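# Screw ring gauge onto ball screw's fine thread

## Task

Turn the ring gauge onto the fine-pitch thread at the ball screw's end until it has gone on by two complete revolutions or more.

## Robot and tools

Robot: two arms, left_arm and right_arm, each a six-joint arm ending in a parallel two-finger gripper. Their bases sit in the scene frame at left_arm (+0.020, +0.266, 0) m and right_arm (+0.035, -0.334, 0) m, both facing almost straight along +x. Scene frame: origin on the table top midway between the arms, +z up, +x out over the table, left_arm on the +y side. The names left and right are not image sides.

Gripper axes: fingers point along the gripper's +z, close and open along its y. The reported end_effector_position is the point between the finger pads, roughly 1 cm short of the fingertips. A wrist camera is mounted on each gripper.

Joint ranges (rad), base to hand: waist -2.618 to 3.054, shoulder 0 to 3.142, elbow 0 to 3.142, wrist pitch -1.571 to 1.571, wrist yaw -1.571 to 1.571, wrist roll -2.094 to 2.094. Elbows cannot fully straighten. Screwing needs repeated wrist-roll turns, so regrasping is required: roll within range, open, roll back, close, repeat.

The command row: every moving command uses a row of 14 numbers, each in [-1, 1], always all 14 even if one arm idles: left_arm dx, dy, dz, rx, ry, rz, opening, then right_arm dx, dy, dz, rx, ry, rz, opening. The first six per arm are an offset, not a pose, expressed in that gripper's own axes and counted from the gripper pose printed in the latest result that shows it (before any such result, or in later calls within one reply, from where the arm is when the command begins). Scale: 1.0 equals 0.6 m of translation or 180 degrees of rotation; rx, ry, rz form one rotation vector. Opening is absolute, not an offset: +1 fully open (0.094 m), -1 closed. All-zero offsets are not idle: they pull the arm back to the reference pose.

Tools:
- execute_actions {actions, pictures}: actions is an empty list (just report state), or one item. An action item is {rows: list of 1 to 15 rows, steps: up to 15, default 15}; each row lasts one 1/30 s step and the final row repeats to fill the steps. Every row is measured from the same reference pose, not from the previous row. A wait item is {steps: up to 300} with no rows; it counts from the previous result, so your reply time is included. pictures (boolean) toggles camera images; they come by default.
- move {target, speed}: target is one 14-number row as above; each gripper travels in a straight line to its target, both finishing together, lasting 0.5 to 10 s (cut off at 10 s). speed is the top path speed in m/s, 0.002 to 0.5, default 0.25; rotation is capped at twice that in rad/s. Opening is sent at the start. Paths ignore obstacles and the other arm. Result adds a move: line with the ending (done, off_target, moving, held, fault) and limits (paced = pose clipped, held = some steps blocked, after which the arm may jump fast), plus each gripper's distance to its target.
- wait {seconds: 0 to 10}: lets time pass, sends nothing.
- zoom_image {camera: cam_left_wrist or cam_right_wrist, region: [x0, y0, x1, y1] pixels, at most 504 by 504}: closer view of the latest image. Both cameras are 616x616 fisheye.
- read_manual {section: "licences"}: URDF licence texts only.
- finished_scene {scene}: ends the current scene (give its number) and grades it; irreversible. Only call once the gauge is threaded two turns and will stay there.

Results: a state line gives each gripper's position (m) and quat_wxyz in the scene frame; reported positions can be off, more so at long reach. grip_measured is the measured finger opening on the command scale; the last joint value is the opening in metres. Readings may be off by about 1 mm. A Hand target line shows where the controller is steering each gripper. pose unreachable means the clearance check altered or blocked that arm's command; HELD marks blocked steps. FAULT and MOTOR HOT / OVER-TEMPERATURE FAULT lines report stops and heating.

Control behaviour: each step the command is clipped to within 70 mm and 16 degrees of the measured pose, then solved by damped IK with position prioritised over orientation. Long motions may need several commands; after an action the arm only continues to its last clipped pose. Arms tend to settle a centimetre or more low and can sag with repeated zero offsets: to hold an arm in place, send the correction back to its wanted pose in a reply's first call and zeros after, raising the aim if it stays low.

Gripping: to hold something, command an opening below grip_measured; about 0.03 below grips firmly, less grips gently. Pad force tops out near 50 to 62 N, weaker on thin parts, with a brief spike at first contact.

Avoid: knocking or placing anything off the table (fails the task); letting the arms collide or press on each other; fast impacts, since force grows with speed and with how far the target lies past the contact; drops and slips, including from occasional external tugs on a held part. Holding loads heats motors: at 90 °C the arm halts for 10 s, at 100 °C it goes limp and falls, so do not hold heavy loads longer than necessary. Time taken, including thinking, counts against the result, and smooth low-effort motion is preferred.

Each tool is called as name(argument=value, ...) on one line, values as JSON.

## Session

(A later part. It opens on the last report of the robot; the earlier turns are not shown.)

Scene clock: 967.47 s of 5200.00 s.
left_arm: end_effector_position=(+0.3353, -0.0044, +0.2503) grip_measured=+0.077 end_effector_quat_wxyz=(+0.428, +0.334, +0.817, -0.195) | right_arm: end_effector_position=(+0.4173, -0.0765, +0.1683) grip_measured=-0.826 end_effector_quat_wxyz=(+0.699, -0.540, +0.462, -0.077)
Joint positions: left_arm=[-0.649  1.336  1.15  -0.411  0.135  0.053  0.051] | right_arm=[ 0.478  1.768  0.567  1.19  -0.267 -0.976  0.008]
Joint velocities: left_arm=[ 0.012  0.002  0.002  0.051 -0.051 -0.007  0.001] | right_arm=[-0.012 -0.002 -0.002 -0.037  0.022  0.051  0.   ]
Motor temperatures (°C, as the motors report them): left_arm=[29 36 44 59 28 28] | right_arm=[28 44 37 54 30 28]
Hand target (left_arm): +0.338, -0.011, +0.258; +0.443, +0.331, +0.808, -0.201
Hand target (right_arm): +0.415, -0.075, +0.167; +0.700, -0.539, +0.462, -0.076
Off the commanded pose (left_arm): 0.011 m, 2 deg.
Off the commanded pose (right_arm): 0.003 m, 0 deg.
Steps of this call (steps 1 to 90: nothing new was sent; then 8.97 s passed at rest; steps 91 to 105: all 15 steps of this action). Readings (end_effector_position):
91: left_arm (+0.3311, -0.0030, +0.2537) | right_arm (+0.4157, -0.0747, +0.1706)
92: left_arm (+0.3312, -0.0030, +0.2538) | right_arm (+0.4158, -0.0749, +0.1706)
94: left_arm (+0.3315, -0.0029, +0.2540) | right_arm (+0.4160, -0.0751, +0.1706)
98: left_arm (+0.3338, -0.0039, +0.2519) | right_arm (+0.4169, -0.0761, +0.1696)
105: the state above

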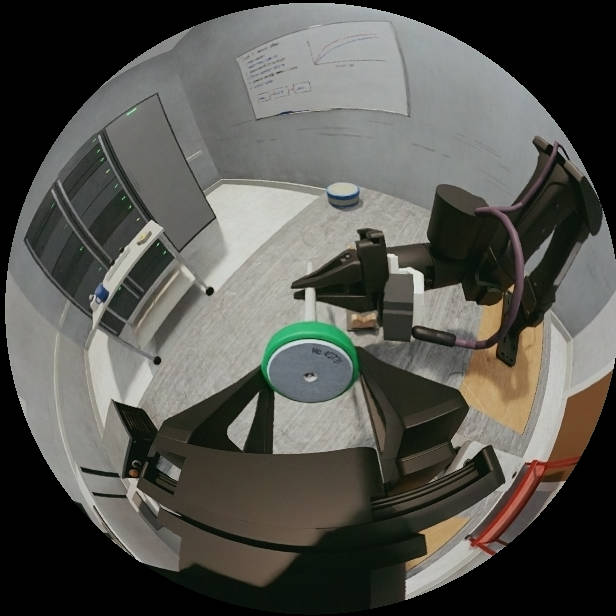

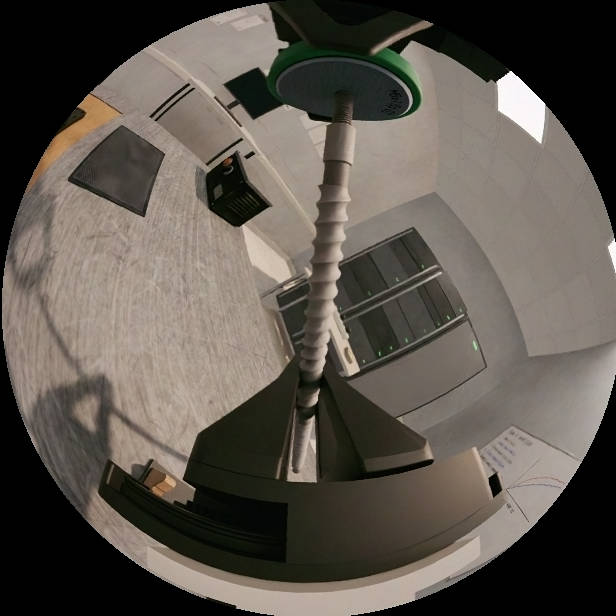

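execute_actions(actions=[{"rows": [
[-0.0165,-0.0035,0.002,-0.0008,-0.0117,0.03,0.04,-0.0066,0.0035,-0.0015,0.0006,-0.0045,0.0019,-0.88],
[-0.0165,-0.0035,0.002,-0.0015,-0.0116,0.07,0.04,-0.0107,0.0033,-0.0015,0.0003,-0.0084,0.0019,-0.88],
[-0.0165,-0.0035,0.002,-0.0023,-0.0115,0.115,0.04,-0.0107,0.0033,-0.0015,0.0003,-0.0084,0.0019,-0.88],
[-0.0165,-0.0035,0.002,-0.0031,-0.0114,0.16,0.04,-0.0107,0.0033,-0.0015,0.0003,-0.0084,0.0019,-0.88],
[-0.0165,-0.0035,0.002,-0.0038,-0.0113,0.205,0.04,-0.0107,0.0033,-0.0015,0.0003,-0.0084,0.0019,-0.88],
[-0.0165,-0.0035,0.002,-0.0046,-0.0111,0.25,0.04,-0.0107,0.0033,-0.0015,0.0003,-0.0084,0.0019,-0.88],
[-0.0165,-0.0035,0.002,-0.0054,-0.0109,0.292,0.04,-0.0107,0.0033,-0.0015,0.0003,-0.0084,0.0019,-0.88],
[-0.0165,-0.0035,0.002,-0.0061,-0.0106,0.333,0.04,-0.0107,0.0033,-0.0015,0.0003,-0.0084,0.0019,-0.88],
[-0.0165,-0.0035,0.002,-0.0069,-0.0103,0.375,0.04,-0.0107,0.0033,-0.0015,0.0003,-0.0084,0.0019,-0.88],
[-0.0165,-0.0035,0.002,-0.0077,-0.01,0.417,0.04,-0.0107,0.0033,-0.0015,0.0003,-0.0084,0.0019,-0.88],
[-0.0165,-0.0035,0.002,-0.0084,-0.0096,0.458,0.04,-0.0107,0.0033,-0.0015,0.0003,-0.0084,0.0019,-0.88],
[-0.0165,-0.0035,0.002,-0.0092,-0.0092,0.5,0.04,-0.0107,0.0033,-0.0015,0.0003,-0.0084,0.0019,-0.88],
[-0.0165,-0.0035,0.002,-0.01,-0.0087,0.542,0.04,-0.0107,0.0033,-0.0015,0.0003,-0.0084,0.0019,-0.88],
[-0.0165,-0.0035,0.002,-0.0107,-0.0082,0.583,0.04,-0.0107,0.0033,-0.0015,0.0003,-0.0084,0.0019,-0.88],
[-0.0165,-0.0035,0.002,-0.0114,-0.0077,0.62,0.04,-0.0107,0.0033,-0.0015,0.0003,-0.0084,0.0019,-0.88]
], "steps": 15}], pictures=false)

wait(seconds=0.3)

zoom_image(camera="cam_right_wrist", region=[270, 0, 430, 160])

Scene clock: 1028.20 s of 5200.00 s.
left_arm: end_effector_position=(+0.3363, -0.0039, +0.2497) grip_measured=+0.077 end_effector_quat_wxyz=(+0.468, +0.566, +0.678, -0.036) | right_arm: end_effector_position=(+0.4166, -0.0757, +0.1683) grip_measured=-0.826 end_effector_quat_wxyz=(+0.700, -0.542, +0.460, -0.075)
Joint positions: left_arm=[-0.669  1.336  1.15  -0.411  0.082  0.676  0.051] | right_arm=[ 0.478  1.768  0.567  1.19  -0.273 -0.976  0.008]
Joint velocities: left_arm=[-0.056 -0.002 -0.002 -0.051 -0.095  1.282  0.001] | right_arm=[ 0.007  0.017 -0.007 -0.037  0.051 -0.051  0.001]
Motor temperatures (°C, as the motors report them): left_arm=[29 36 44 59 28 28] | right_arm=[28 44 37 53 30 28]
Hand target (left_arm): +0.338, -0.010, +0.258; +0.476, +0.631, +0.613, +0.014
Hand target (right_arm): +0.412, -0.072, +0.170; +0.706, -0.540, +0.454, -0.068
Off the commanded pose (left_arm): 0.011 m, 75 deg; orientation clipped at the last step of the last action.
Off the commanded pose (right_arm): 0.006 m, 1 deg.
Steps of this call (steps 1 to 90: nothing new was sent; then 57.23 s passed at rest; steps 91 to 105: all 15 steps of this action). Readings (end_effector_position):
91: left_arm (+0.3354, -0.0043, +0.2503) | right_arm (+0.4173, -0.0765, +0.1683)
92: left_arm (+0.3353, -0.0043, +0.2503) | right_arm (+0.4173, -0.0764, +0.1683)
94: left_arm (+0.3353, -0.0045, +0.2502) | right_arm (+0.4171, -0.0762, +0.1683)
98: left_arm (+0.3355, -0.0044, +0.2500) | right_arm (+0.4168, -0.0760, +0.1683)
105: the state above

Scene clock: 1028.50 s of 5200.00 s.
left_arm: end_effector_position=(+0.3366, -0.0036, +0.2496) grip_measured=+0.077 end_effector_quat_wxyz=(+0.469, +0.620, +0.629, +0.008) | right_arm: end_effector_position=(+0.4165, -0.0756, +0.1681) grip_measured=-0.826 end_effector_quat_wxyz=(+0.699, -0.542, +0.460, -0.075)
Joint positions: left_arm=[-0.673  1.336  1.15  -0.411  0.07   0.843  0.051] | right_arm=[ 0.478  1.768  0.567  1.19  -0.274 -0.977  0.008]
Joint velocities: left_arm=[-0.002  0.002  0.002 -0.066  0.037  0.168 -0.   ] | right_arm=[-0.002 -0.007  0.012 -0.022 -0.007 -0.007 -0.   ]
Motor temperatures (°C, as the motors report them): left_arm=[29 36 44 59 28 28] | right_arm=[28 44 37 53 30 28]
Hand target (left_arm): +0.338, -0.010, +0.258; +0.476, +0.631, +0.613, +0.014
Hand target (right_arm): +0.412, -0.072, +0.170; +0.706, -0.540, +0.454, -0.068
Off the commanded pose (left_arm): 0.011 m, 66 deg; orientation clipped at the last step of the last action.
Off the commanded pose (right_arm): 0.006 m, 1 deg.
Steps of this call (steps 1 to 9: nothing new was sent). Readings (end_effector_position):
1: left_arm (+0.3363, -0.0039, +0.2497) | right_arm (+0.4165, -0.0756, +0.1683)
2: left_arm (+0.3363, -0.0039, +0.2497) | right_arm (+0.4165, -0.0756, +0.1683)
4: left_arm (+0.3365, -0.0037, +0.2496) | right_arm (+0.4165, -0.0756, +0.1683)
8: left_arm (+0.3366, -0.0036, +0.2496) | right_arm (+0.4165, -0.0756, +0.1681)
9: the state above

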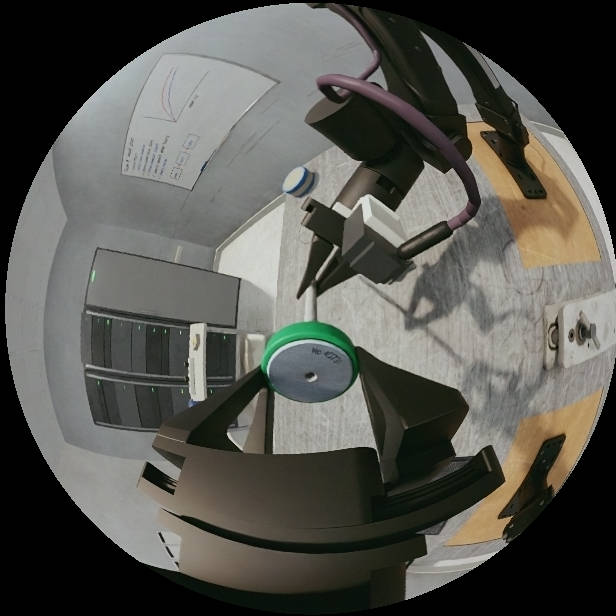

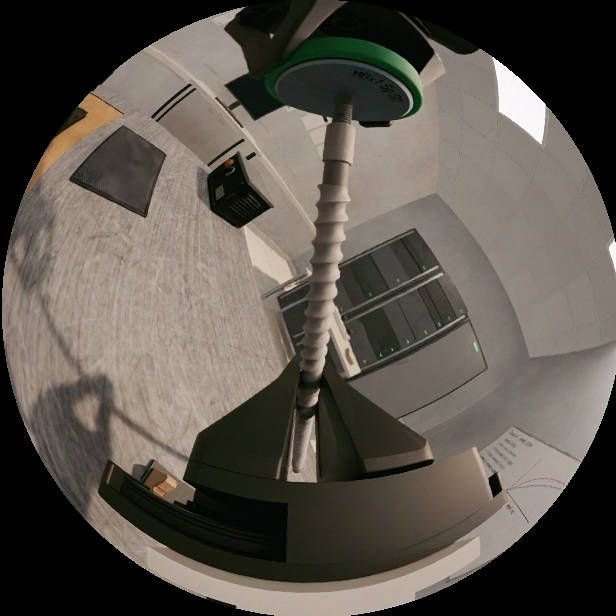

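Region (270, 0, 430, 160) of cam_right_wrist's 616x616 image, scaled by 3.150, with more detail than that image has.

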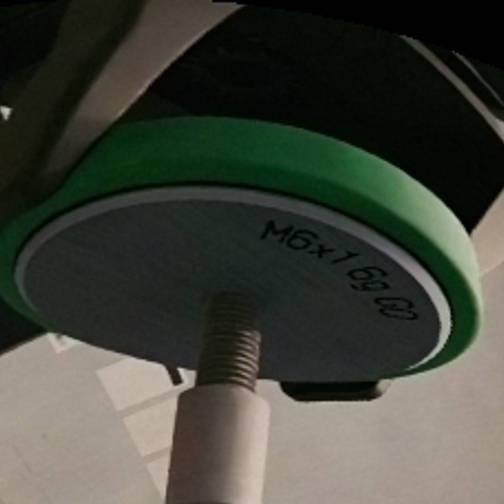

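execute_actions(actions=[{"rows": [
[-0.0140,0.0090,0.0009,-0.002,-0.010,0.005,0.04,-0.0095,0.0040,-0.0015,0.0008,-0.0070,0.0019,-0.88],
[-0.0140,0.0090,0.0009,-0.002,-0.010,0.005,0.04,-0.0095,0.0040,-0.0015,0.0008,-0.0070,0.0019,-0.88],
[-0.0140,0.0090,0.0009,-0.002,-0.010,0.005,0.04,-0.0095,0.0040,-0.0015,0.0008,-0.0070,0.0019,-0.88],
[-0.0136,0.0092,0.0009,0.0003,-0.015,0.005,0.04,-0.0095,0.0040,-0.0015,0.0008,-0.0070,0.0019,-0.88],
[-0.0136,0.0092,0.0009,0.0003,-0.015,0.005,0.04,-0.0095,0.0040,-0.0015,0.0008,-0.0070,0.0019,-0.88],
[-0.0136,0.0092,0.0009,0.0003,-0.015,0.005,0.04,-0.0095,0.0040,-0.0015,0.0008,-0.0070,0.0019,-0.88],
[-0.0133,0.0093,0.0009,0.0026,-0.0195,0.005,0.04,-0.0095,0.0040,-0.0015,0.0008,-0.0070,0.0019,-0.88]
], "steps": 15}], pictures=false)

Scene clock: 1090.63 s of 5200.00 s.
left_arm: end_effector_position=(+0.3365, -0.0036, +0.2503) grip_measured=+0.077 end_effector_quat_wxyz=(+0.471, +0.629, +0.619, -0.001) | right_arm: end_effector_position=(+0.4162, -0.0753, +0.1680) grip_measured=-0.826 end_effector_quat_wxyz=(+0.699, -0.543, +0.459, -0.074)
Joint positions: left_arm=[-0.654  1.336  1.15  -0.41   0.115  0.868  0.051] | right_arm=[ 0.478  1.768  0.567  1.189 -0.276 -0.977  0.008]
Joint velocities: left_arm=[ 0.002 -0.007 -0.007  0.007 -0.007 -0.051 -0.   ] | right_arm=[ 0.002 -0.002 -0.012  0.022  0.007 -0.051 -0.   ]
Motor temperatures (°C, as the motors report them): left_arm=[29 36 47 56 28 28] | right_arm=[28 44 37 55 30 28]
Hand target (left_arm): +0.339, -0.009, +0.257; +0.485, +0.627, +0.609, -0.009
Hand target (right_arm): +0.412, -0.072, +0.169; +0.705, -0.541, +0.454, -0.067
Off the commanded pose (left_arm): 0.009 m, 2 deg.
Off the commanded pose (right_arm): 0.006 m, 1 deg.
Steps of this call (steps 1 to 90: nothing new was sent; then 58.63 s passed at rest; steps 91 to 105: all 15 steps of this action). Readings (end_effector_position):
91: left_arm (+0.3366, -0.0037, +0.2497) | right_arm (+0.4164, -0.0755, +0.1680)
92: left_arm (+0.3365, -0.0038, +0.2497) | right_arm (+0.4164, -0.0755, +0.1680)
94: left_arm (+0.3364, -0.0039, +0.2498) | right_arm (+0.4164, -0.0755, +0.1680)
98: left_arm (+0.3367, -0.0036, +0.2501) | right_arm (+0.4164, -0.0755, +0.1680)
105: the state above

execute_actions(actions=[{"rows": [[-0.0135,0.0089,0.0013,-0.0017,-0.0151,0.004,0.04,-0.01,0.0038,-0.0015,0.0008,-0.0075,0.0019,-0.88]], "steps": 10}], pictures=false)

execute_actions(actions=[{"rows": [[-0.0105,0.0114,0.0015,-0.0125,-0.0062,0.178,0.04,-0.01,0.0038,-0.0015,0.0008,-0.0075,0.0019,-0.88]], "steps": 15}], pictures=false)

execute_actions(actions=[{"rows": [[-0.0044,0.0149,0.0015,-0.014,-0.0001,0.178,0.04,-0.01,0.0038,-0.0015,0.0008,-0.0075,0.0019,-0.88]], "steps": 15}], pictures=false)

Scene clock: 1190.37 s of 5200.00 s.
left_arm: end_effector_position=(+0.3366, -0.0034, +0.2506) grip_measured=+0.077 end_effector_quat_wxyz=(+0.471, +0.631, +0.616, -0.003) | right_arm: end_effector_position=(+0.4161, -0.0752, +0.1680) grip_measured=-0.826 end_effector_quat_wxyz=(+0.699, -0.543, +0.459, -0.074)
Joint positions: left_arm=[-0.649  1.336  1.15  -0.409  0.126  0.875  0.051] | right_arm=[ 0.478  1.768  0.567  1.189 -0.277 -0.977  0.008]
Joint velocities: left_arm=[-0.002 -0.007 -0.007 -0.007 -0.007  0.022 -0.   ] | right_arm=[ 0.012  0.002 -0.012 -0.007 -0.007  0.007 -0.001]
Motor temperatures (°C, as the motors report them): left_arm=[29 36 46 58 28 28] | right_arm=[28 44 36 56 30 28]
Hand target (left_arm): +0.339, -0.009, +0.258; +0.486, +0.632, +0.603, -0.011
Hand target (right_arm): +0.411, -0.071, +0.170; +0.705, -0.541, +0.453, -0.066
Off the commanded pose (left_arm): 0.010 m, 2 deg.
Off the commanded pose (right_arm): 0.006 m, 1 deg.
Steps of this call (steps 1 to 90: nothing new was sent; then 96.40 s passed at rest; steps 91 to 100: all 10 steps of this action). Readings (end_effector_position):
91: left_arm (+0.3364, -0.0037, +0.2504) | right_arm (+0.4161, -0.0752, +0.1680)
92: left_arm (+0.3366, -0.0035, +0.2505) | right_arm (+0.4161, -0.0752, +0.1680)
94: left_arm (+0.3366, -0.0035, +0.2506) | right_arm (+0.4161, -0.0752, +0.1680)
98: left_arm (+0.3365, -0.0035, +0.2506) | right_arm (+0.4161, -0.0752, +0.1680)
100: the state above

Scene clock: 1190.87 s of 5200.00 s.
left_arm: end_effector_position=(+0.3382, -0.0033, +0.2520) grip_measured=+0.077 end_effector_quat_wxyz=(+0.459, +0.763, +0.440, +0.120) | right_arm: end_effector_position=(+0.4160, -0.0751, +0.1680) grip_measured=-0.826 end_effector_quat_wxyz=(+0.699, -0.543, +0.459, -0.073)
Joint positions: left_arm=[-0.652  1.336  1.15  -0.402  0.113  1.378  0.051] | right_arm=[ 0.478  1.768  0.567  1.189 -0.277 -0.977  0.008]
Joint velocities: left_arm=[-0.007 -0.002 -0.017  0.022 -0.007  0.271 -0.001] | right_arm=[-0.002  0.012 -0.012 -0.022 -0.007 -0.022 -0.   ]
Motor temperatures (°C, as the motors report them): left_arm=[29 36 46 58 28 28] | right_arm=[28 44 36 56 30 28]
Hand target (left_arm): +0.341, -0.007, +0.258; +0.471, +0.767, +0.414, +0.133
Hand target (right_arm): +0.411, -0.071, +0.170; +0.705, -0.541, +0.453, -0.066
Off the commanded pose (left_arm): 0.008 m, 4 deg.
Off the commanded pose (right_arm): 0.006 m, 1 deg.
Steps of this call (steps 1 to 15: all 15 steps of this action). Readings (end_effector_position):
1: left_arm (+0.3371, -0.0030, +0.2506) | right_arm (+0.4161, -0.0752, +0.1680)
2: left_arm (+0.3373, -0.0027, +0.2506) | right_arm (+0.4161, -0.0752, +0.1680)
4: left_arm (+0.3373, -0.0028, +0.2506) | right_arm (+0.4160, -0.0751, +0.1680)
8: left_arm (+0.3379, -0.0030, +0.2513) | right_arm (+0.4160, -0.0751, +0.1680)
15: the state above

Scene clock: 1191.37 s of 5200.00 s.
left_arm: end_effector_position=(+0.3391, -0.0041, +0.2536) grip_measured=+0.077 end_effector_quat_wxyz=(+0.416, +0.846, +0.236, +0.235) | right_arm: end_effector_position=(+0.4160, -0.0751, +0.1680) grip_measured=-0.826 end_effector_quat_wxyz=(+0.699, -0.543, +0.459, -0.073)
Joint positions: left_arm=[-0.655  1.336  1.15  -0.393  0.106  1.882  0.051] | right_arm=[ 0.478  1.768  0.567  1.189 -0.277 -0.977  0.008]
Joint velocities: left_arm=[ 0.002 -0.002  0.007 -0.022 -0.007  0.3    0.   ] | right_arm=[ 0.002 -0.017  0.007 -0.007 -0.022  0.022 -0.   ]
Motor temperatures (°C, as the motors report them): left_arm=[29 36 46 58 28 28] | right_arm=[28 44 36 56 30 28]
Hand target (left_arm): +0.342, -0.008, +0.259; +0.423, +0.845, +0.211, +0.251
Hand target (right_arm): +0.411, -0.071, +0.170; +0.705, -0.542, +0.452, -0.066
Off the commanded pose (left_arm): 0.007 m, 4 deg.
Off the commanded pose (right_arm): 0.006 m, 1 deg.
Steps of this call (steps 1 to 15: all 15 steps of this action). Readings (end_effector_position):
1: left_arm (+0.3384, -0.0031, +0.2520) | right_arm (+0.4160, -0.0751, +0.1680)
2: left_arm (+0.3387, -0.0029, +0.2520) | right_arm (+0.4160, -0.0751, +0.1680)
4: left_arm (+0.3385, -0.0031, +0.2521) | right_arm (+0.4160, -0.0751, +0.1680)
8: left_arm (+0.3390, -0.0036, +0.2530) | right_arm (+0.4160, -0.0751, +0.1680)
15: the state above

execute_actions(actions=[])

zoom_image(camera="cam_right_wrist", region=[270, 0, 430, 160])

zoom_image(camera="cam_left_wrist", region=[240, 240, 400, 410])

Scene clock: 1198.40 s of 5200.00 s.
left_arm: end_effector_position=(+0.3391, -0.0042, +0.2538) grip_measured=+0.077 end_effector_quat_wxyz=(+0.411, +0.851, +0.217, +0.244) | right_arm: end_effector_position=(+0.4160, -0.0751, +0.1680) grip_measured=-0.826 end_effector_quat_wxyz=(+0.699, -0.543, +0.459, -0.073)
Joint positions: left_arm=[-0.655  1.336  1.15  -0.392  0.107  1.925  0.051] | right_arm=[ 0.478  1.768  0.567  1.189 -0.277 -0.977  0.008]
Joint velocities: left_arm=[ 0.002  0.002  0.002  0.066  0.022 -0.007  0.001] | right_arm=[-0.012  0.007  0.007  0.022  0.037 -0.051  0.   ]
Motor temperatures (°C, as the motors report them): left_arm=[29 36 46 58 28 28] | right_arm=[28 44 36 56 30 28]
Hand target (left_arm): +0.342, -0.007, +0.259; +0.423, +0.845, +0.211, +0.251
Hand target (right_arm): +0.411, -0.071, +0.170; +0.705, -0.542, +0.452, -0.066
Off the commanded pose (left_arm): 0.007 m, 2 deg.
Off the commanded pose (right_arm): 0.006 m, 1 deg.
Steps of this call (steps 1 to 90: nothing new was sent; then 4.03 s passed at rest). Readings (end_effector_position):
1: left_arm (+0.3392, -0.0041, +0.2537) | right_arm (+0.4160, -0.0751, +0.1680)
2: left_arm (+0.3391, -0.0042, +0.2537) | right_arm (+0.4160, -0.0751, +0.1680)
4: left_arm (+0.3391, -0.0042, +0.2537) | right_arm (+0.4160, -0.0751, +0.1680)
8: left_arm (+0.3391, -0.0042, +0.2538) | right_arm (+0.4160, -0.0751, +0.1680)
90: the state above

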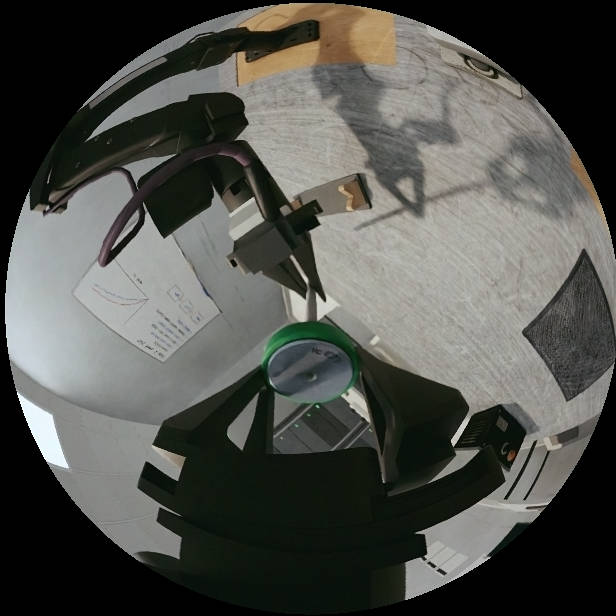

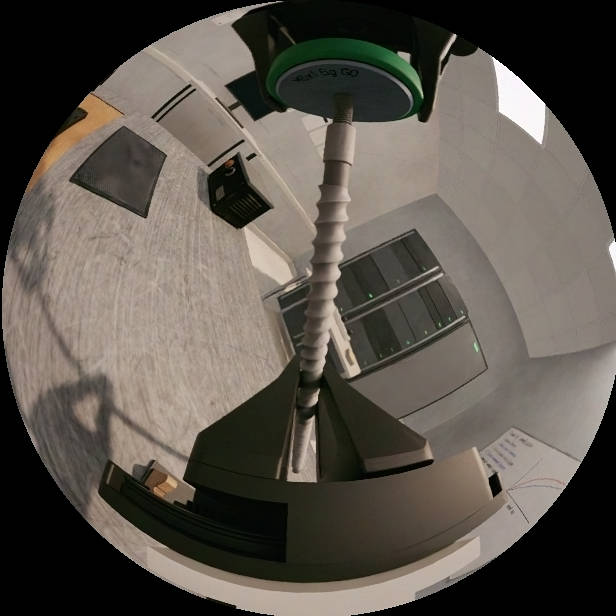

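Region (270, 0, 430, 160) of cam_right_wrist's 616x616 image, scaled by 3.150, with more detail than that image has.

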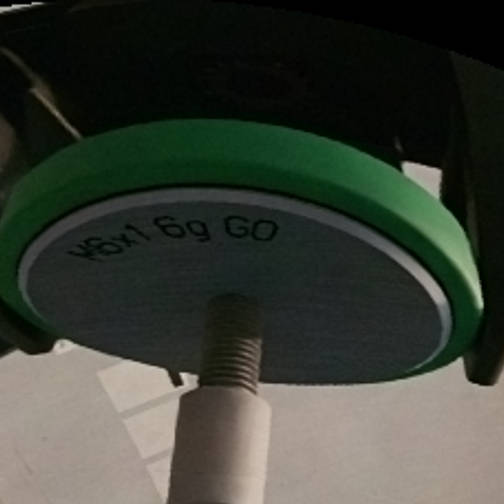

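Region (240, 240, 400, 410) of cam_left_wrist's 616x616 image, scaled by 2.965, with more detail than that image has; it fills the left 474 columns of this view, and the rest is white.

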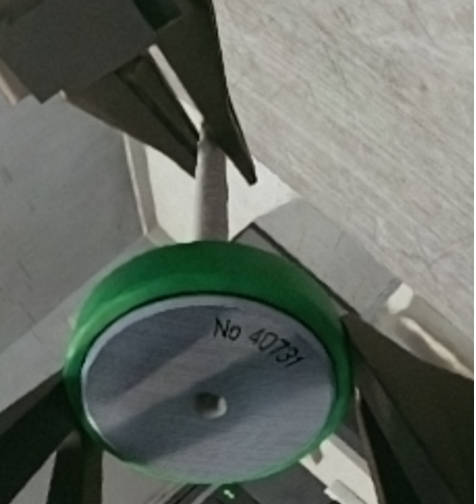

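execute_actions(actions=[{"rows": [[0.0037,0.0119,0.0017,-0.0082,0.0026,0,0.7,-0.0065,0.004,-0.0015,0.0008,-0.0042,0.0019,-0.88]], "steps": 15}])

Scene clock: 1250.87 s of 5200.00 s.
left_arm: end_effector_position=(+0.3416, -0.0056, +0.2581) grip_measured=+0.698 end_effector_quat_wxyz=(+0.418, +0.846, +0.216, +0.250) | right_arm: end_effector_position=(+0.4144, -0.0759, +0.1570) grip_measured=-0.826 end_effector_quat_wxyz=(+0.688, -0.551, +0.466, -0.072)
Joint positions: left_arm=[-0.655  1.336  1.15  -0.372  0.104  1.925  0.08 ] | right_arm=[ 0.478  1.777  0.558  1.175 -0.277 -0.985  0.008]
Joint velocities: left_arm=[-0.007 -0.007 -0.007 -0.066 -0.051 -0.081 -0.   ] | right_arm=[-0.007 -0.002  0.012  0.007 -0.022  0.007 -0.   ]
Motor temperatures (°C, as the motors report them): left_arm=[29 36 45 59 28 28] | right_arm=[28 44 36 56 30 28]
Hand target (left_arm): +0.343, -0.008, +0.260; +0.421, +0.845, +0.215, +0.250
Hand target (right_arm): +0.412, -0.073, +0.168; +0.703, -0.541, +0.456, -0.068
Off the commanded pose (left_arm): 0.003 m, 0 deg.
Off the commanded pose (right_arm): 0.012 m, 2 deg.
Steps of this call (steps 1 to 90: nothing new was sent; then 48.97 s passed at rest; steps 91 to 105: all 15 steps of this action). Readings (end_effector_position):
91: left_arm (+0.3392, -0.0043, +0.2539) | right_arm (+0.4161, -0.0752, +0.1679)
92: left_arm (+0.3398, -0.0047, +0.2550) | right_arm (+0.4159, -0.0753, +0.1669)
94: left_arm (+0.3409, -0.0055, +0.2572) | right_arm (+0.4153, -0.0754, +0.1629)
98: left_arm (+0.3415, -0.0057, +0.2581) | right_arm (+0.4144, -0.0759, +0.1570)
105: the state above

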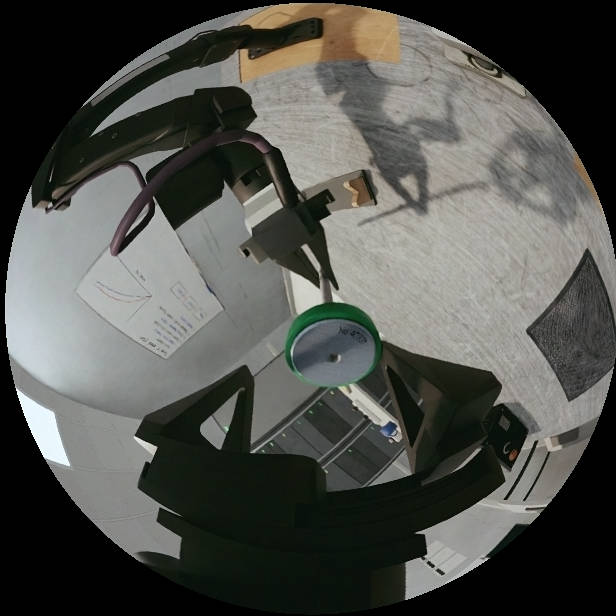

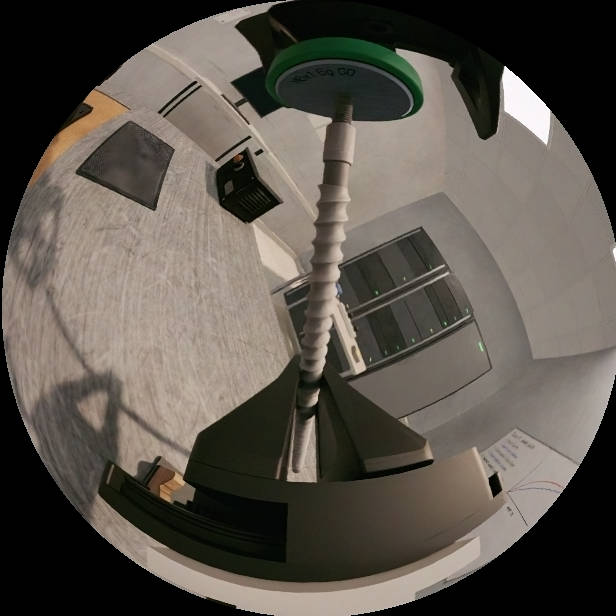

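execute_actions(actions=[{"rows": [[-0.004,-0.008,0.003,0.0033,-0.0058,0,0.7,-0.0161,-0.0117,0.0012,0.0093,-0.0099,0.0044,-0.88],[-0.004,-0.008,0.003,0.0033,-0.0058,0,0.7,-0.0161,-0.0117,0.0012,0.0093,-0.0099,0.0044,-0.88],[-0.008,-0.016,0.0063,0.0065,-0.0116,0,0.7,-0.0161,-0.0117,0.0012,0.0093,-0.0099,0.0044,-0.88],[-0.008,-0.016,0.0063,0.0065,-0.0116,0,0.7,-0.0161,-0.0117,0.0012,0.0093,-0.0099,0.0044,-0.88],[-0.0119,-0.0237,0.0095,0.0098,-0.0174,0,0.7,-0.0161,-0.0117,0.0012,0.0093,-0.0099,0.0044,-0.88]], "steps": 15}])

Scene clock: 1281.47 s of 5200.00 s.
left_arm: end_effector_position=(+0.3400, -0.0062, +0.2577) grip_measured=+0.698 end_effector_quat_wxyz=(+0.422, +0.849, +0.208, +0.241) | right_arm: end_effector_position=(+0.4144, -0.0759, +0.1570) grip_measured=-0.826 end_effector_quat_wxyz=(+0.688, -0.550, +0.467, -0.071)
Joint positions: left_arm=[-0.644  1.336  1.15  -0.375  0.139  1.935  0.08 ] | right_arm=[ 0.478  1.777  0.558  1.175 -0.277 -0.982  0.008]
Joint velocities: left_arm=[ 0.007 -0.002  0.007 -0.007  0.022 -0.037 -0.   ] | right_arm=[-0.002 -0.012 -0.022  0.022  0.022 -0.022 -0.   ]
Motor temperatures (°C, as the motors report them): left_arm=[29 36 46 57 28 28] | right_arm=[28 45 37 57 30 28]
Hand target (left_arm): +0.337, -0.005, +0.242; +0.410, +0.859, +0.209, +0.223
Hand target (right_arm): +0.413, -0.072, +0.168; +0.703, -0.539, +0.458, -0.065
Off the commanded pose (left_arm): 0.016 m, 3 deg.
Off the commanded pose (right_arm): 0.012 m, 3 deg.
Steps of this call (steps 1 to 90: nothing new was sent; then 27.10 s passed at rest; steps 91 to 105: all 15 steps of this action). Readings (end_effector_position):
91: left_arm (+0.3416, -0.0056, +0.2581) | right_arm (+0.4144, -0.0759, +0.1570)
92: left_arm (+0.3415, -0.0056, +0.2581) | right_arm (+0.4144, -0.0759, +0.1570)
94: left_arm (+0.3413, -0.0058, +0.2581) | right_arm (+0.4144, -0.0759, +0.1570)
98: left_arm (+0.3412, -0.0055, +0.2581) | right_arm (+0.4144, -0.0759, +0.1570)
105: the state above

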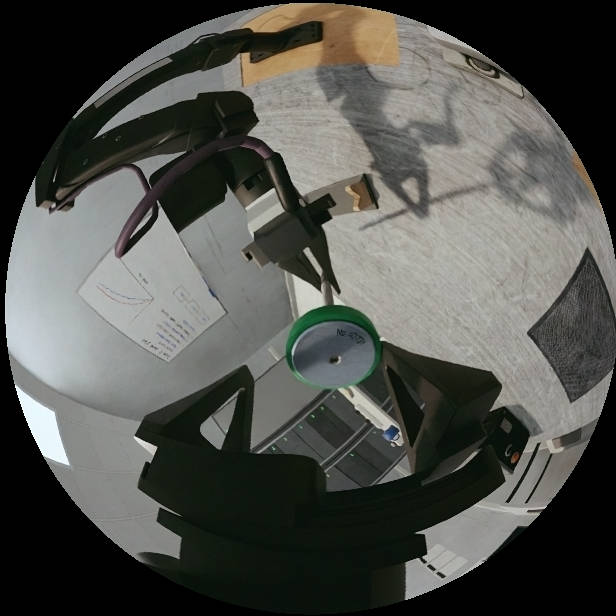

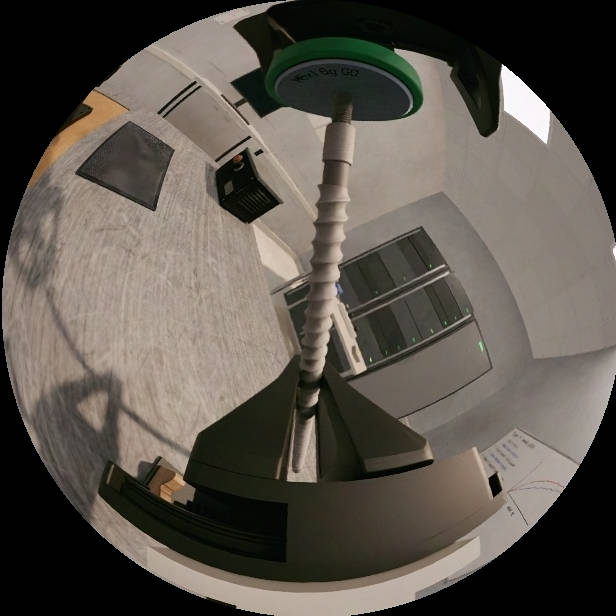

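execute_actions(actions=[{"rows": [[-0.008,-0.028,0.012,0.014,-0.010,0,1,-0.0161,-0.0117,0.0012,0.0093,-0.0099,0.0035,-0.88],[-0.008,-0.028,0.012,0.014,-0.010,0,1,-0.0161,-0.0117,0.0012,0.0093,-0.0099,0.0035,-0.88],[-0.008,-0.028,0.012,0.014,-0.010,0,1,-0.0161,-0.0117,0.0012,0.0093,-0.0099,0.0035,-0.88],[-0.0121,-0.0339,0.0178,0.0224,-0.0154,0,1,-0.0161,-0.0117,0.0012,0.0093,-0.0099,0.0035,-0.88]], "steps": 15}], pictures=false)

Scene clock: 1309.53 s of 5200.00 s.
left_arm: end_effector_position=(+0.3390, -0.0086, +0.2459) grip_measured=+1.000 end_effector_quat_wxyz=(+0.413, +0.858, +0.204, +0.227) | right_arm: end_effector_position=(+0.4144, -0.0759, +0.1550) grip_measured=-0.826 end_effector_quat_wxyz=(+0.686, -0.552, +0.469, -0.070)
Joint positions: left_arm=[-0.643  1.359  1.15  -0.39   0.155  1.945  0.094] | right_arm=[ 0.478  1.777  0.558  1.167 -0.277 -0.983  0.008]
Joint velocities: left_arm=[-0.027 -0.012  0.007  0.022 -0.007 -0.051  0.   ] | right_arm=[-0.002 -0.007  0.007  0.007  0.022 -0.007 -0.   ]
Motor temperatures (°C, as the motors report them): left_arm=[29 36 45 55 28 28] | right_arm=[28 45 37 57 30 28]
Hand target (left_arm): +0.337, -0.005, +0.234; +0.397, +0.868, +0.207, +0.213
Hand target (right_arm): +0.413, -0.072, +0.168; +0.703, -0.539, +0.459, -0.065
Off the commanded pose (left_arm): 0.013 m, 3 deg.
Off the commanded pose (right_arm): 0.014 m, 3 deg.
Steps of this call (steps 1 to 90: nothing new was sent; then 24.57 s passed at rest; steps 91 to 105: all 15 steps of this action). Readings (end_effector_position):
91: left_arm (+0.3396, -0.0065, +0.2576) | right_arm (+0.4144, -0.0759, +0.1570)
92: left_arm (+0.3393, -0.0068, +0.2577) | right_arm (+0.4144, -0.0759, +0.1566)
94: left_arm (+0.3391, -0.0071, +0.2568) | right_arm (+0.4144, -0.0759, +0.1558)
98: left_arm (+0.3392, -0.0084, +0.2499) | right_arm (+0.4144, -0.0759, +0.1553)
105: the state above

execute_actions(actions=[{"rows": [[-0.0038,-0.0201,0.0055,0.014,-0.0006,-0.178,1,-0.018,-0.0145,0.0012,0.0114,-0.0113,0.0038,-0.88]], "steps": 15}], pictures=false)

Scene clock: 1326.23 s of 5200.00 s.
left_arm: end_effector_position=(+0.3384, -0.0084, +0.2435) grip_measured=+1.000 end_effector_quat_wxyz=(+0.454, +0.783, +0.408, +0.118) | right_arm: end_effector_position=(+0.4143, -0.0759, +0.1549) grip_measured=-0.826 end_effector_quat_wxyz=(+0.685, -0.552, +0.469, -0.070)
Joint positions: left_arm=[-0.643  1.359  1.145 -0.389  0.156  1.452  0.094] | right_arm=[ 0.478  1.777  0.558  1.167 -0.277 -0.983  0.008]
Joint velocities: left_arm=[ 0.002 -0.017 -0.002 -0.037 -0.007 -0.315  0.   ] | right_arm=[-0.012 -0.002 -0.007  0.022  0.037 -0.037 -0.001]
Motor temperatures (°C, as the motors report them): left_arm=[29 36 46 54 28 28] | right_arm=[28 45 37 58 30 29]
Hand target (left_arm): +0.337, -0.005, +0.234; +0.441, +0.778, +0.437, +0.100
Hand target (right_arm): +0.413, -0.072, +0.168; +0.703, -0.539, +0.459, -0.065
Off the commanded pose (left_arm): 0.010 m, 4 deg.
Off the commanded pose (right_arm): 0.014 m, 3 deg.
Steps of this call (steps 1 to 90: nothing new was sent; then 13.20 s passed at rest; steps 91 to 105: all 15 steps of this action). Readings (end_effector_position):
91: left_arm (+0.3389, -0.0087, +0.2456) | right_arm (+0.4144, -0.0759, +0.1550)
92: left_arm (+0.3388, -0.0086, +0.2451) | right_arm (+0.4144, -0.0759, +0.1550)
94: left_arm (+0.3385, -0.0084, +0.2437) | right_arm (+0.4143, -0.0759, +0.1549)
98: left_arm (+0.3384, -0.0084, +0.2435) | right_arm (+0.4143, -0.0759, +0.1549)
105: the state above

execute_actions(actions=[{"rows": [[0.006,-0.0154,0.004,0.011,0.0057,-0.178,1,-0.018,-0.0145,0.0012,0.0114,-0.0113,0.0038,-0.88]], "steps": 15}], pictures=false)

execute_actions(actions=[{"rows": [[0.0127,-0.0106,0.004,0.0069,0.0103,-0.178,1,-0.018,-0.0145,0.0012,0.0114,-0.0113,0.0038,-0.88]], "steps": 15}], pictures=false)

Scene clock: 1344.97 s of 5200.00 s.
left_arm: end_effector_position=(+0.3384, -0.0084, +0.2435) grip_measured=+1.000 end_effector_quat_wxyz=(+0.469, +0.657, +0.590, +0.002) | right_arm: end_effector_position=(+0.4143, -0.0759, +0.1548) grip_measured=-0.826 end_effector_quat_wxyz=(+0.685, -0.552, +0.469, -0.070)
Joint positions: left_arm=[-0.643  1.359  1.145 -0.389  0.156  0.95   0.094] | right_arm=[ 0.478  1.777  0.558  1.166 -0.277 -0.983  0.008]
Joint velocities: left_arm=[-0.007 -0.022 -0.012  0.022 -0.007 -0.271  0.   ] | right_arm=[-0.002  0.027 -0.012 -0.051 -0.051 -0.007  0.   ]
Motor temperatures (°C, as the motors report them): left_arm=[29 36 46 53 28 28] | right_arm=[28 45 37 59 30 29]
Hand target (left_arm): +0.337, -0.005, +0.234; +0.452, +0.647, +0.614, -0.011
Hand target (right_arm): +0.413, -0.072, +0.168; +0.703, -0.539, +0.459, -0.065
Off the commanded pose (left_arm): 0.010 m, 4 deg.
Off the commanded pose (right_arm): 0.014 m, 3 deg.
Steps of this call (steps 1 to 90: nothing new was sent; then 15.23 s passed at rest; steps 91 to 105: all 15 steps of this action). Readings (end_effector_position):
91: left_arm (+0.3384, -0.0084, +0.2435) | right_arm (+0.4143, -0.0759, +0.1549)
92: left_arm (+0.3384, -0.0084, +0.2435) | right_arm (+0.4143, -0.0759, +0.1549)
94: left_arm (+0.3384, -0.0084, +0.2435) | right_arm (+0.4143, -0.0759, +0.1549)
98: left_arm (+0.3384, -0.0084, +0.2435) | right_arm (+0.4143, -0.0759, +0.1548)
105: the state above

Scene clock: 1345.47 s of 5200.00 s.
left_arm: end_effector_position=(+0.3384, -0.0084, +0.2435) grip_measured=+1.000 end_effector_quat_wxyz=(+0.455, +0.493, +0.733, -0.113) | right_arm: end_effector_position=(+0.4143, -0.0759, +0.1547) grip_measured=-0.826 end_effector_quat_wxyz=(+0.685, -0.552, +0.470, -0.070)
Joint positions: left_arm=[-0.643  1.359  1.145 -0.389  0.156  0.454  0.094] | right_arm=[ 0.478  1.777  0.558  1.166 -0.277 -0.983  0.008]
Joint velocities: left_arm=[-0.002 -0.007  0.002  0.037 -0.022 -0.33   0.   ] | right_arm=[-0.002 -0.002  0.002 -0.037  0.022  0.051  0.001]
Motor temperatures (°C, as the motors report them): left_arm=[29 36 46 53 28 28] | right_arm=[28 45 37 59 30 29]
Hand target (left_arm): +0.337, -0.005, +0.234; +0.435, +0.474, +0.755, -0.123
Hand target (right_arm): +0.413, -0.072, +0.168; +0.703, -0.539, +0.459, -0.065
Off the commanded pose (left_arm): 0.010 m, 4 deg.
Off the commanded pose (right_arm): 0.014 m, 3 deg.
Steps of this call (steps 1 to 15: all 15 steps of this action). Readings (end_effector_position):
1: left_arm (+0.3384, -0.0084, +0.2435) | right_arm (+0.4143, -0.0759, +0.1548)
2: left_arm (+0.3384, -0.0084, +0.2435) | right_arm (+0.4143, -0.0759, +0.1548)
4: left_arm (+0.3384, -0.0084, +0.2435) | right_arm (+0.4143, -0.0759, +0.1548)
8: left_arm (+0.3384, -0.0084, +0.2435) | right_arm (+0.4143, -0.0759, +0.1547)
15: the state above

execute_actions(actions=[{"rows": [[0.0272,-0.0042,0.004,-0.0018,0.0208,-0.178,1,-0.0185,-0.0152,0.0012,0.0119,-0.0117,0.0038,-0.88]], "steps": 15}])

Scene clock: 1355.77 s of 5200.00 s.
left_arm: end_effector_position=(+0.3363, -0.0050, +0.2353) grip_measured=+1.000 end_effector_quat_wxyz=(+0.402, +0.294, +0.840, -0.216) | right_arm: end_effector_position=(+0.4143, -0.0759, +0.1547) grip_measured=-0.826 end_effector_quat_wxyz=(+0.685, -0.552, +0.470, -0.070)
Joint positions: left_arm=[-0.643  1.359  1.135 -0.407  0.148 -0.048  0.094] | right_arm=[ 0.478  1.777  0.558  1.166 -0.277 -0.983  0.008]
Joint velocities: left_arm=[-0.017 -0.017 -0.027 -0.007  0.066 -0.227  0.   ] | right_arm=[-0.002  0.002  0.002 -0.007 -0.037 -0.022 -0.002]
Motor temperatures (°C, as the motors report them): left_arm=[29 36 46 52 28 28] | right_arm=[28 45 37 59 30 29]
Hand target (left_arm): +0.336, -0.001, +0.229; +0.385, +0.273, +0.855, -0.216
Hand target (right_arm): +0.413, -0.072, +0.168; +0.704, -0.538, +0.459, -0.064
Off the commanded pose (left_arm): 0.008 m, 4 deg.
Off the commanded pose (right_arm): 0.014 m, 3 deg.
Steps of this call (steps 1 to 90: nothing new was sent; then 6.80 s passed at rest; steps 91 to 105: all 15 steps of this action). Readings (end_effector_position):
91: left_arm (+0.3384, -0.0083, +0.2430) | right_arm (+0.4143, -0.0759, +0.1547)
92: left_arm (+0.3381, -0.0081, +0.2419) | right_arm (+0.4143, -0.0759, +0.1547)
94: left_arm (+0.3375, -0.0076, +0.2393) | right_arm (+0.4143, -0.0759, +0.1547)
98: left_arm (+0.3370, -0.0068, +0.2379) | right_arm (+0.4143, -0.0759, +0.1547)
105: the state above

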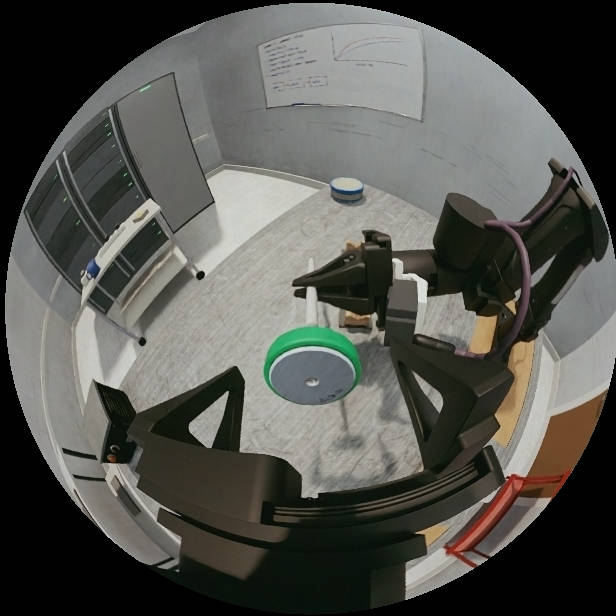

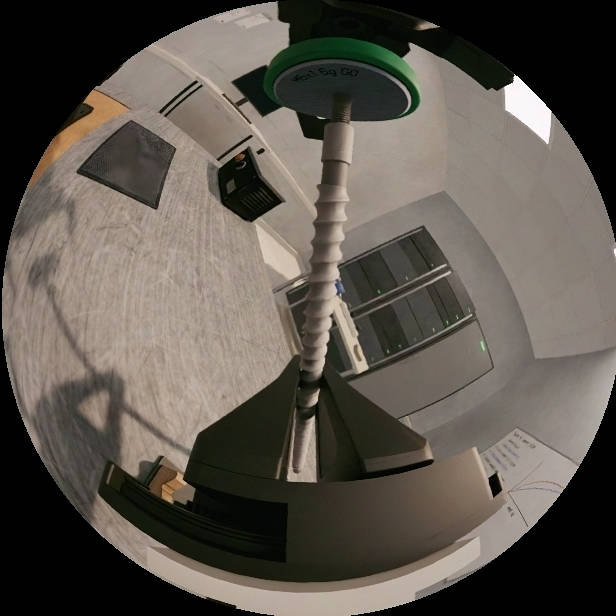

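execute_actions(actions=[{"rows": [[0.0059,0.0016,0.003,-0.0015,0.0037,-0.178,1,-0.0185,-0.0152,0.0012,0.0119,-0.0117,0.0038,-0.88]], "steps": 15}], pictures=false)

execute_actions(actions=[{"rows": [[0.0044,0.0042,0.003,-0.0031,0.0025,-0.178,1,-0.0185,-0.0152,0.0012,0.0119,-0.0117,0.0038,-0.88]], "steps": 15}], pictures=false)

execute_actions(actions=[{"rows": [[0.0018,0.0058,0.003,-0.0039,0.0008,-0.178,1,-0.0185,-0.0152,0.0012,0.0119,-0.0117,0.0038,-0.88]], "steps": 15}], pictures=false)

execute_actions(actions=[{"rows": [[-0.0012,0.006,0.003,-0.0038,-0.0011,-0.155,0.4,-0.0185,-0.0152,0.0012,0.0119,-0.0117,0.0038,-0.88]], "steps": 15}])

zoom_image(camera="cam_left_wrist", region=[230, 250, 400, 420])

Scene clock: 1373.83 s of 5200.00 s.
left_arm: end_effector_position=(+0.3353, -0.0051, +0.2345) grip_measured=+1.000 end_effector_quat_wxyz=(+0.332, +0.073, +0.888, -0.311) | right_arm: end_effector_position=(+0.4143, -0.0759, +0.1547) grip_measured=-0.826 end_effector_quat_wxyz=(+0.685, -0.552, +0.470, -0.070)
Joint positions: left_arm=[-0.643  1.359  1.135 -0.412  0.152 -0.559  0.094] | right_arm=[ 0.478  1.777  0.558  1.166 -0.277 -0.983  0.008]
Joint velocities: left_arm=[ 0.012 -0.027 -0.002 -0.022  0.007 -0.315  0.   ] | right_arm=[ 0.007 -0.002  0.007 -0.037  0.007  0.037  0.   ]
Motor temperatures (°C, as the motors report them): left_arm=[29 36 46 52 28 28] | right_arm=[28 45 37 59 30 29]
Hand target (left_arm): +0.336, -0.004, +0.231; +0.323, +0.052, +0.891, -0.315
Hand target (right_arm): +0.413, -0.072, +0.168; +0.704, -0.538, +0.459, -0.064
Off the commanded pose (left_arm): 0.003 m, 3 deg.
Off the commanded pose (right_arm): 0.014 m, 3 deg.
Steps of this call (steps 1 to 90: nothing new was sent; then 14.57 s passed at rest; steps 91 to 105: all 15 steps of this action). Readings (end_effector_position):
91: left_arm (+0.3358, -0.0046, +0.2344) | right_arm (+0.4143, -0.0759, +0.1547)
92: left_arm (+0.3357, -0.0047, +0.2344) | right_arm (+0.4143, -0.0759, +0.1547)
94: left_arm (+0.3355, -0.0049, +0.2344) | right_arm (+0.4143, -0.0759, +0.1547)
98: left_arm (+0.3353, -0.0051, +0.2345) | right_arm (+0.4143, -0.0759, +0.1547)
105: the state above

Scene clock: 1374.33 s of 5200.00 s.
left_arm: end_effector_position=(+0.3347, -0.0057, +0.2345) grip_measured=+1.000 end_effector_quat_wxyz=(+0.242, -0.150, +0.878, -0.385) | right_arm: end_effector_position=(+0.4143, -0.0759, +0.1547) grip_measured=-0.826 end_effector_quat_wxyz=(+0.685, -0.552, +0.470, -0.070)
Joint positions: left_arm=[-0.643  1.359  1.135 -0.412  0.156 -1.066  0.094] | right_arm=[ 0.478  1.777  0.558  1.166 -0.277 -0.983  0.008]
Joint velocities: left_arm=[-0.002  0.002  0.012  0.022 -0.007 -0.315  0.   ] | right_arm=[ 0.012 -0.007  0.002  0.007 -0.037  0.022 -0.   ]
Motor temperatures (°C, as the motors report them): left_arm=[29 36 46 52 28 28] | right_arm=[28 45 37 59 30 29]
Hand target (left_arm): +0.335, -0.004, +0.230; +0.230, -0.174, +0.876, -0.386
Hand target (right_arm): +0.413, -0.072, +0.168; +0.704, -0.538, +0.459, -0.064
Off the commanded pose (left_arm): 0.004 m, 3 deg.
Off the commanded pose (right_arm): 0.014 m, 3 deg.
Steps of this call (steps 1 to 15: all 15 steps of this action). Readings (end_effector_position):
1: left_arm (+0.3352, -0.0052, +0.2345) | right_arm (+0.4143, -0.0759, +0.1547)
2: left_arm (+0.3351, -0.0053, +0.2345) | right_arm (+0.4143, -0.0759, +0.1547)
4: left_arm (+0.3349, -0.0055, +0.2345) | right_arm (+0.4143, -0.0759, +0.1547)
8: left_arm (+0.3347, -0.0057, +0.2345) | right_arm (+0.4143, -0.0759, +0.1547)
15: the state above

Scene clock: 1374.83 s of 5200.00 s.
left_arm: end_effector_position=(+0.3340, -0.0064, +0.2346) grip_measured=+1.000 end_effector_quat_wxyz=(+0.135, -0.364, +0.812, -0.435) | right_arm: end_effector_position=(+0.4143, -0.0759, +0.1547) grip_measured=-0.826 end_effector_quat_wxyz=(+0.685, -0.552, +0.470, -0.070)
Joint positions: left_arm=[-0.643  1.359  1.135 -0.412  0.162 -1.573  0.094] | right_arm=[ 0.478  1.777  0.558  1.166 -0.277 -0.983  0.008]
Joint velocities: left_arm=[-0.007 -0.022  0.002 -0.007  0.022 -0.271  0.   ] | right_arm=[-0.022  0.017  0.002 -0.022 -0.022 -0.037  0.   ]
Motor temperatures (°C, as the motors report them): left_arm=[29 36 46 52 28 28] | right_arm=[28 46 37 59 30 29]
Hand target (left_arm): +0.334, -0.005, +0.231; +0.124, -0.387, +0.805, -0.432
Hand target (right_arm): +0.413, -0.072, +0.168; +0.704, -0.538, +0.459, -0.064
Off the commanded pose (left_arm): 0.004 m, 3 deg.
Off the commanded pose (right_arm): 0.014 m, 3 deg.
Steps of this call (steps 1 to 15: all 15 steps of this action). Readings (end_effector_position):
1: left_arm (+0.3346, -0.0058, +0.2346) | right_arm (+0.4143, -0.0759, +0.1547)
2: left_arm (+0.3344, -0.0059, +0.2346) | right_arm (+0.4143, -0.0759, +0.1547)
4: left_arm (+0.3342, -0.0062, +0.2346) | right_arm (+0.4143, -0.0759, +0.1547)
8: left_arm (+0.3340, -0.0064, +0.2346) | right_arm (+0.4143, -0.0759, +0.1547)
15: the state above

Scene clock: 1375.33 s of 5200.00 s.
left_arm: end_effector_position=(+0.3334, -0.0071, +0.2348) grip_measured=+0.402 end_effector_quat_wxyz=(+0.033, -0.534, +0.712, -0.454) | right_arm: end_effector_position=(+0.4143, -0.0759, +0.1547) grip_measured=-0.826 end_effector_quat_wxyz=(+0.685, -0.552, +0.470, -0.070)
Joint positions: left_arm=[-0.643  1.359  1.135 -0.411  0.167 -2.02   0.066] | right_arm=[ 0.478  1.777  0.558  1.166 -0.277 -0.983  0.008]
Joint velocities: left_arm=[-0.012 -0.012  0.007  0.051 -0.037 -0.183 -0.001] | right_arm=[ 0.002 -0.007 -0.007  0.007  0.022 -0.022 -0.   ]
Motor temperatures (°C, as the motors report them): left_arm=[29 36 46 52 28 28] | right_arm=[28 46 37 59 30 29]
Hand target (left_arm): +0.334, -0.006, +0.231; +0.026, -0.551, +0.703, -0.449
Hand target (right_arm): +0.413, -0.072, +0.168; +0.704, -0.538, +0.459, -0.064
Off the commanded pose (left_arm): 0.004 m, 2 deg.
Off the commanded pose (right_arm): 0.014 m, 3 deg.
Steps of this call (steps 1 to 15: all 15 steps of this action). Readings (end_effector_position):
1: left_arm (+0.3339, -0.0066, +0.2347) | right_arm (+0.4143, -0.0759, +0.1547)
2: left_arm (+0.3338, -0.0067, +0.2348) | right_arm (+0.4143, -0.0759, +0.1547)
4: left_arm (+0.3335, -0.0069, +0.2348) | right_arm (+0.4143, -0.0759, +0.1547)
8: left_arm (+0.3334, -0.0071, +0.2348) | right_arm (+0.4143, -0.0759, +0.1547)
15: the state above

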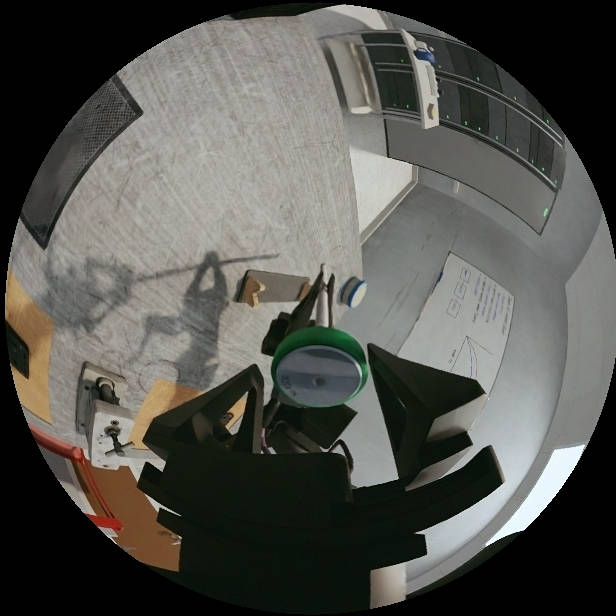

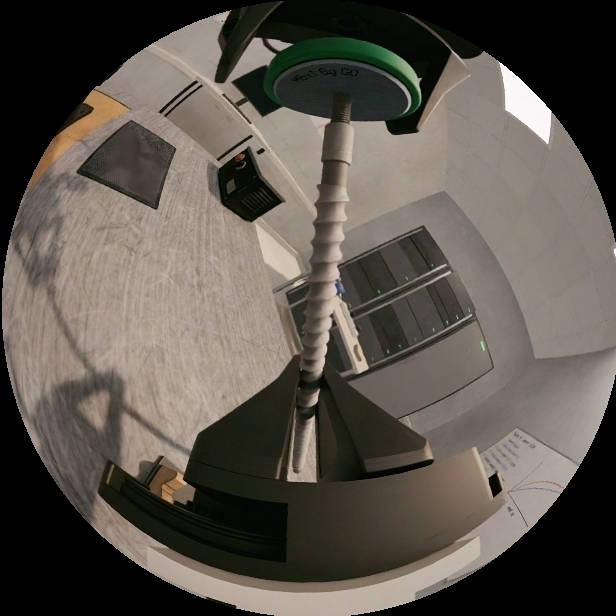

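Region (230, 250, 400, 420) of cam_left_wrist's 616x616 image, scaled by 2.965, with more detail than that image has.

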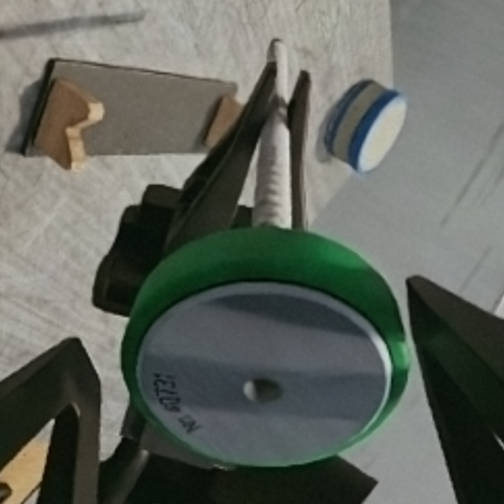

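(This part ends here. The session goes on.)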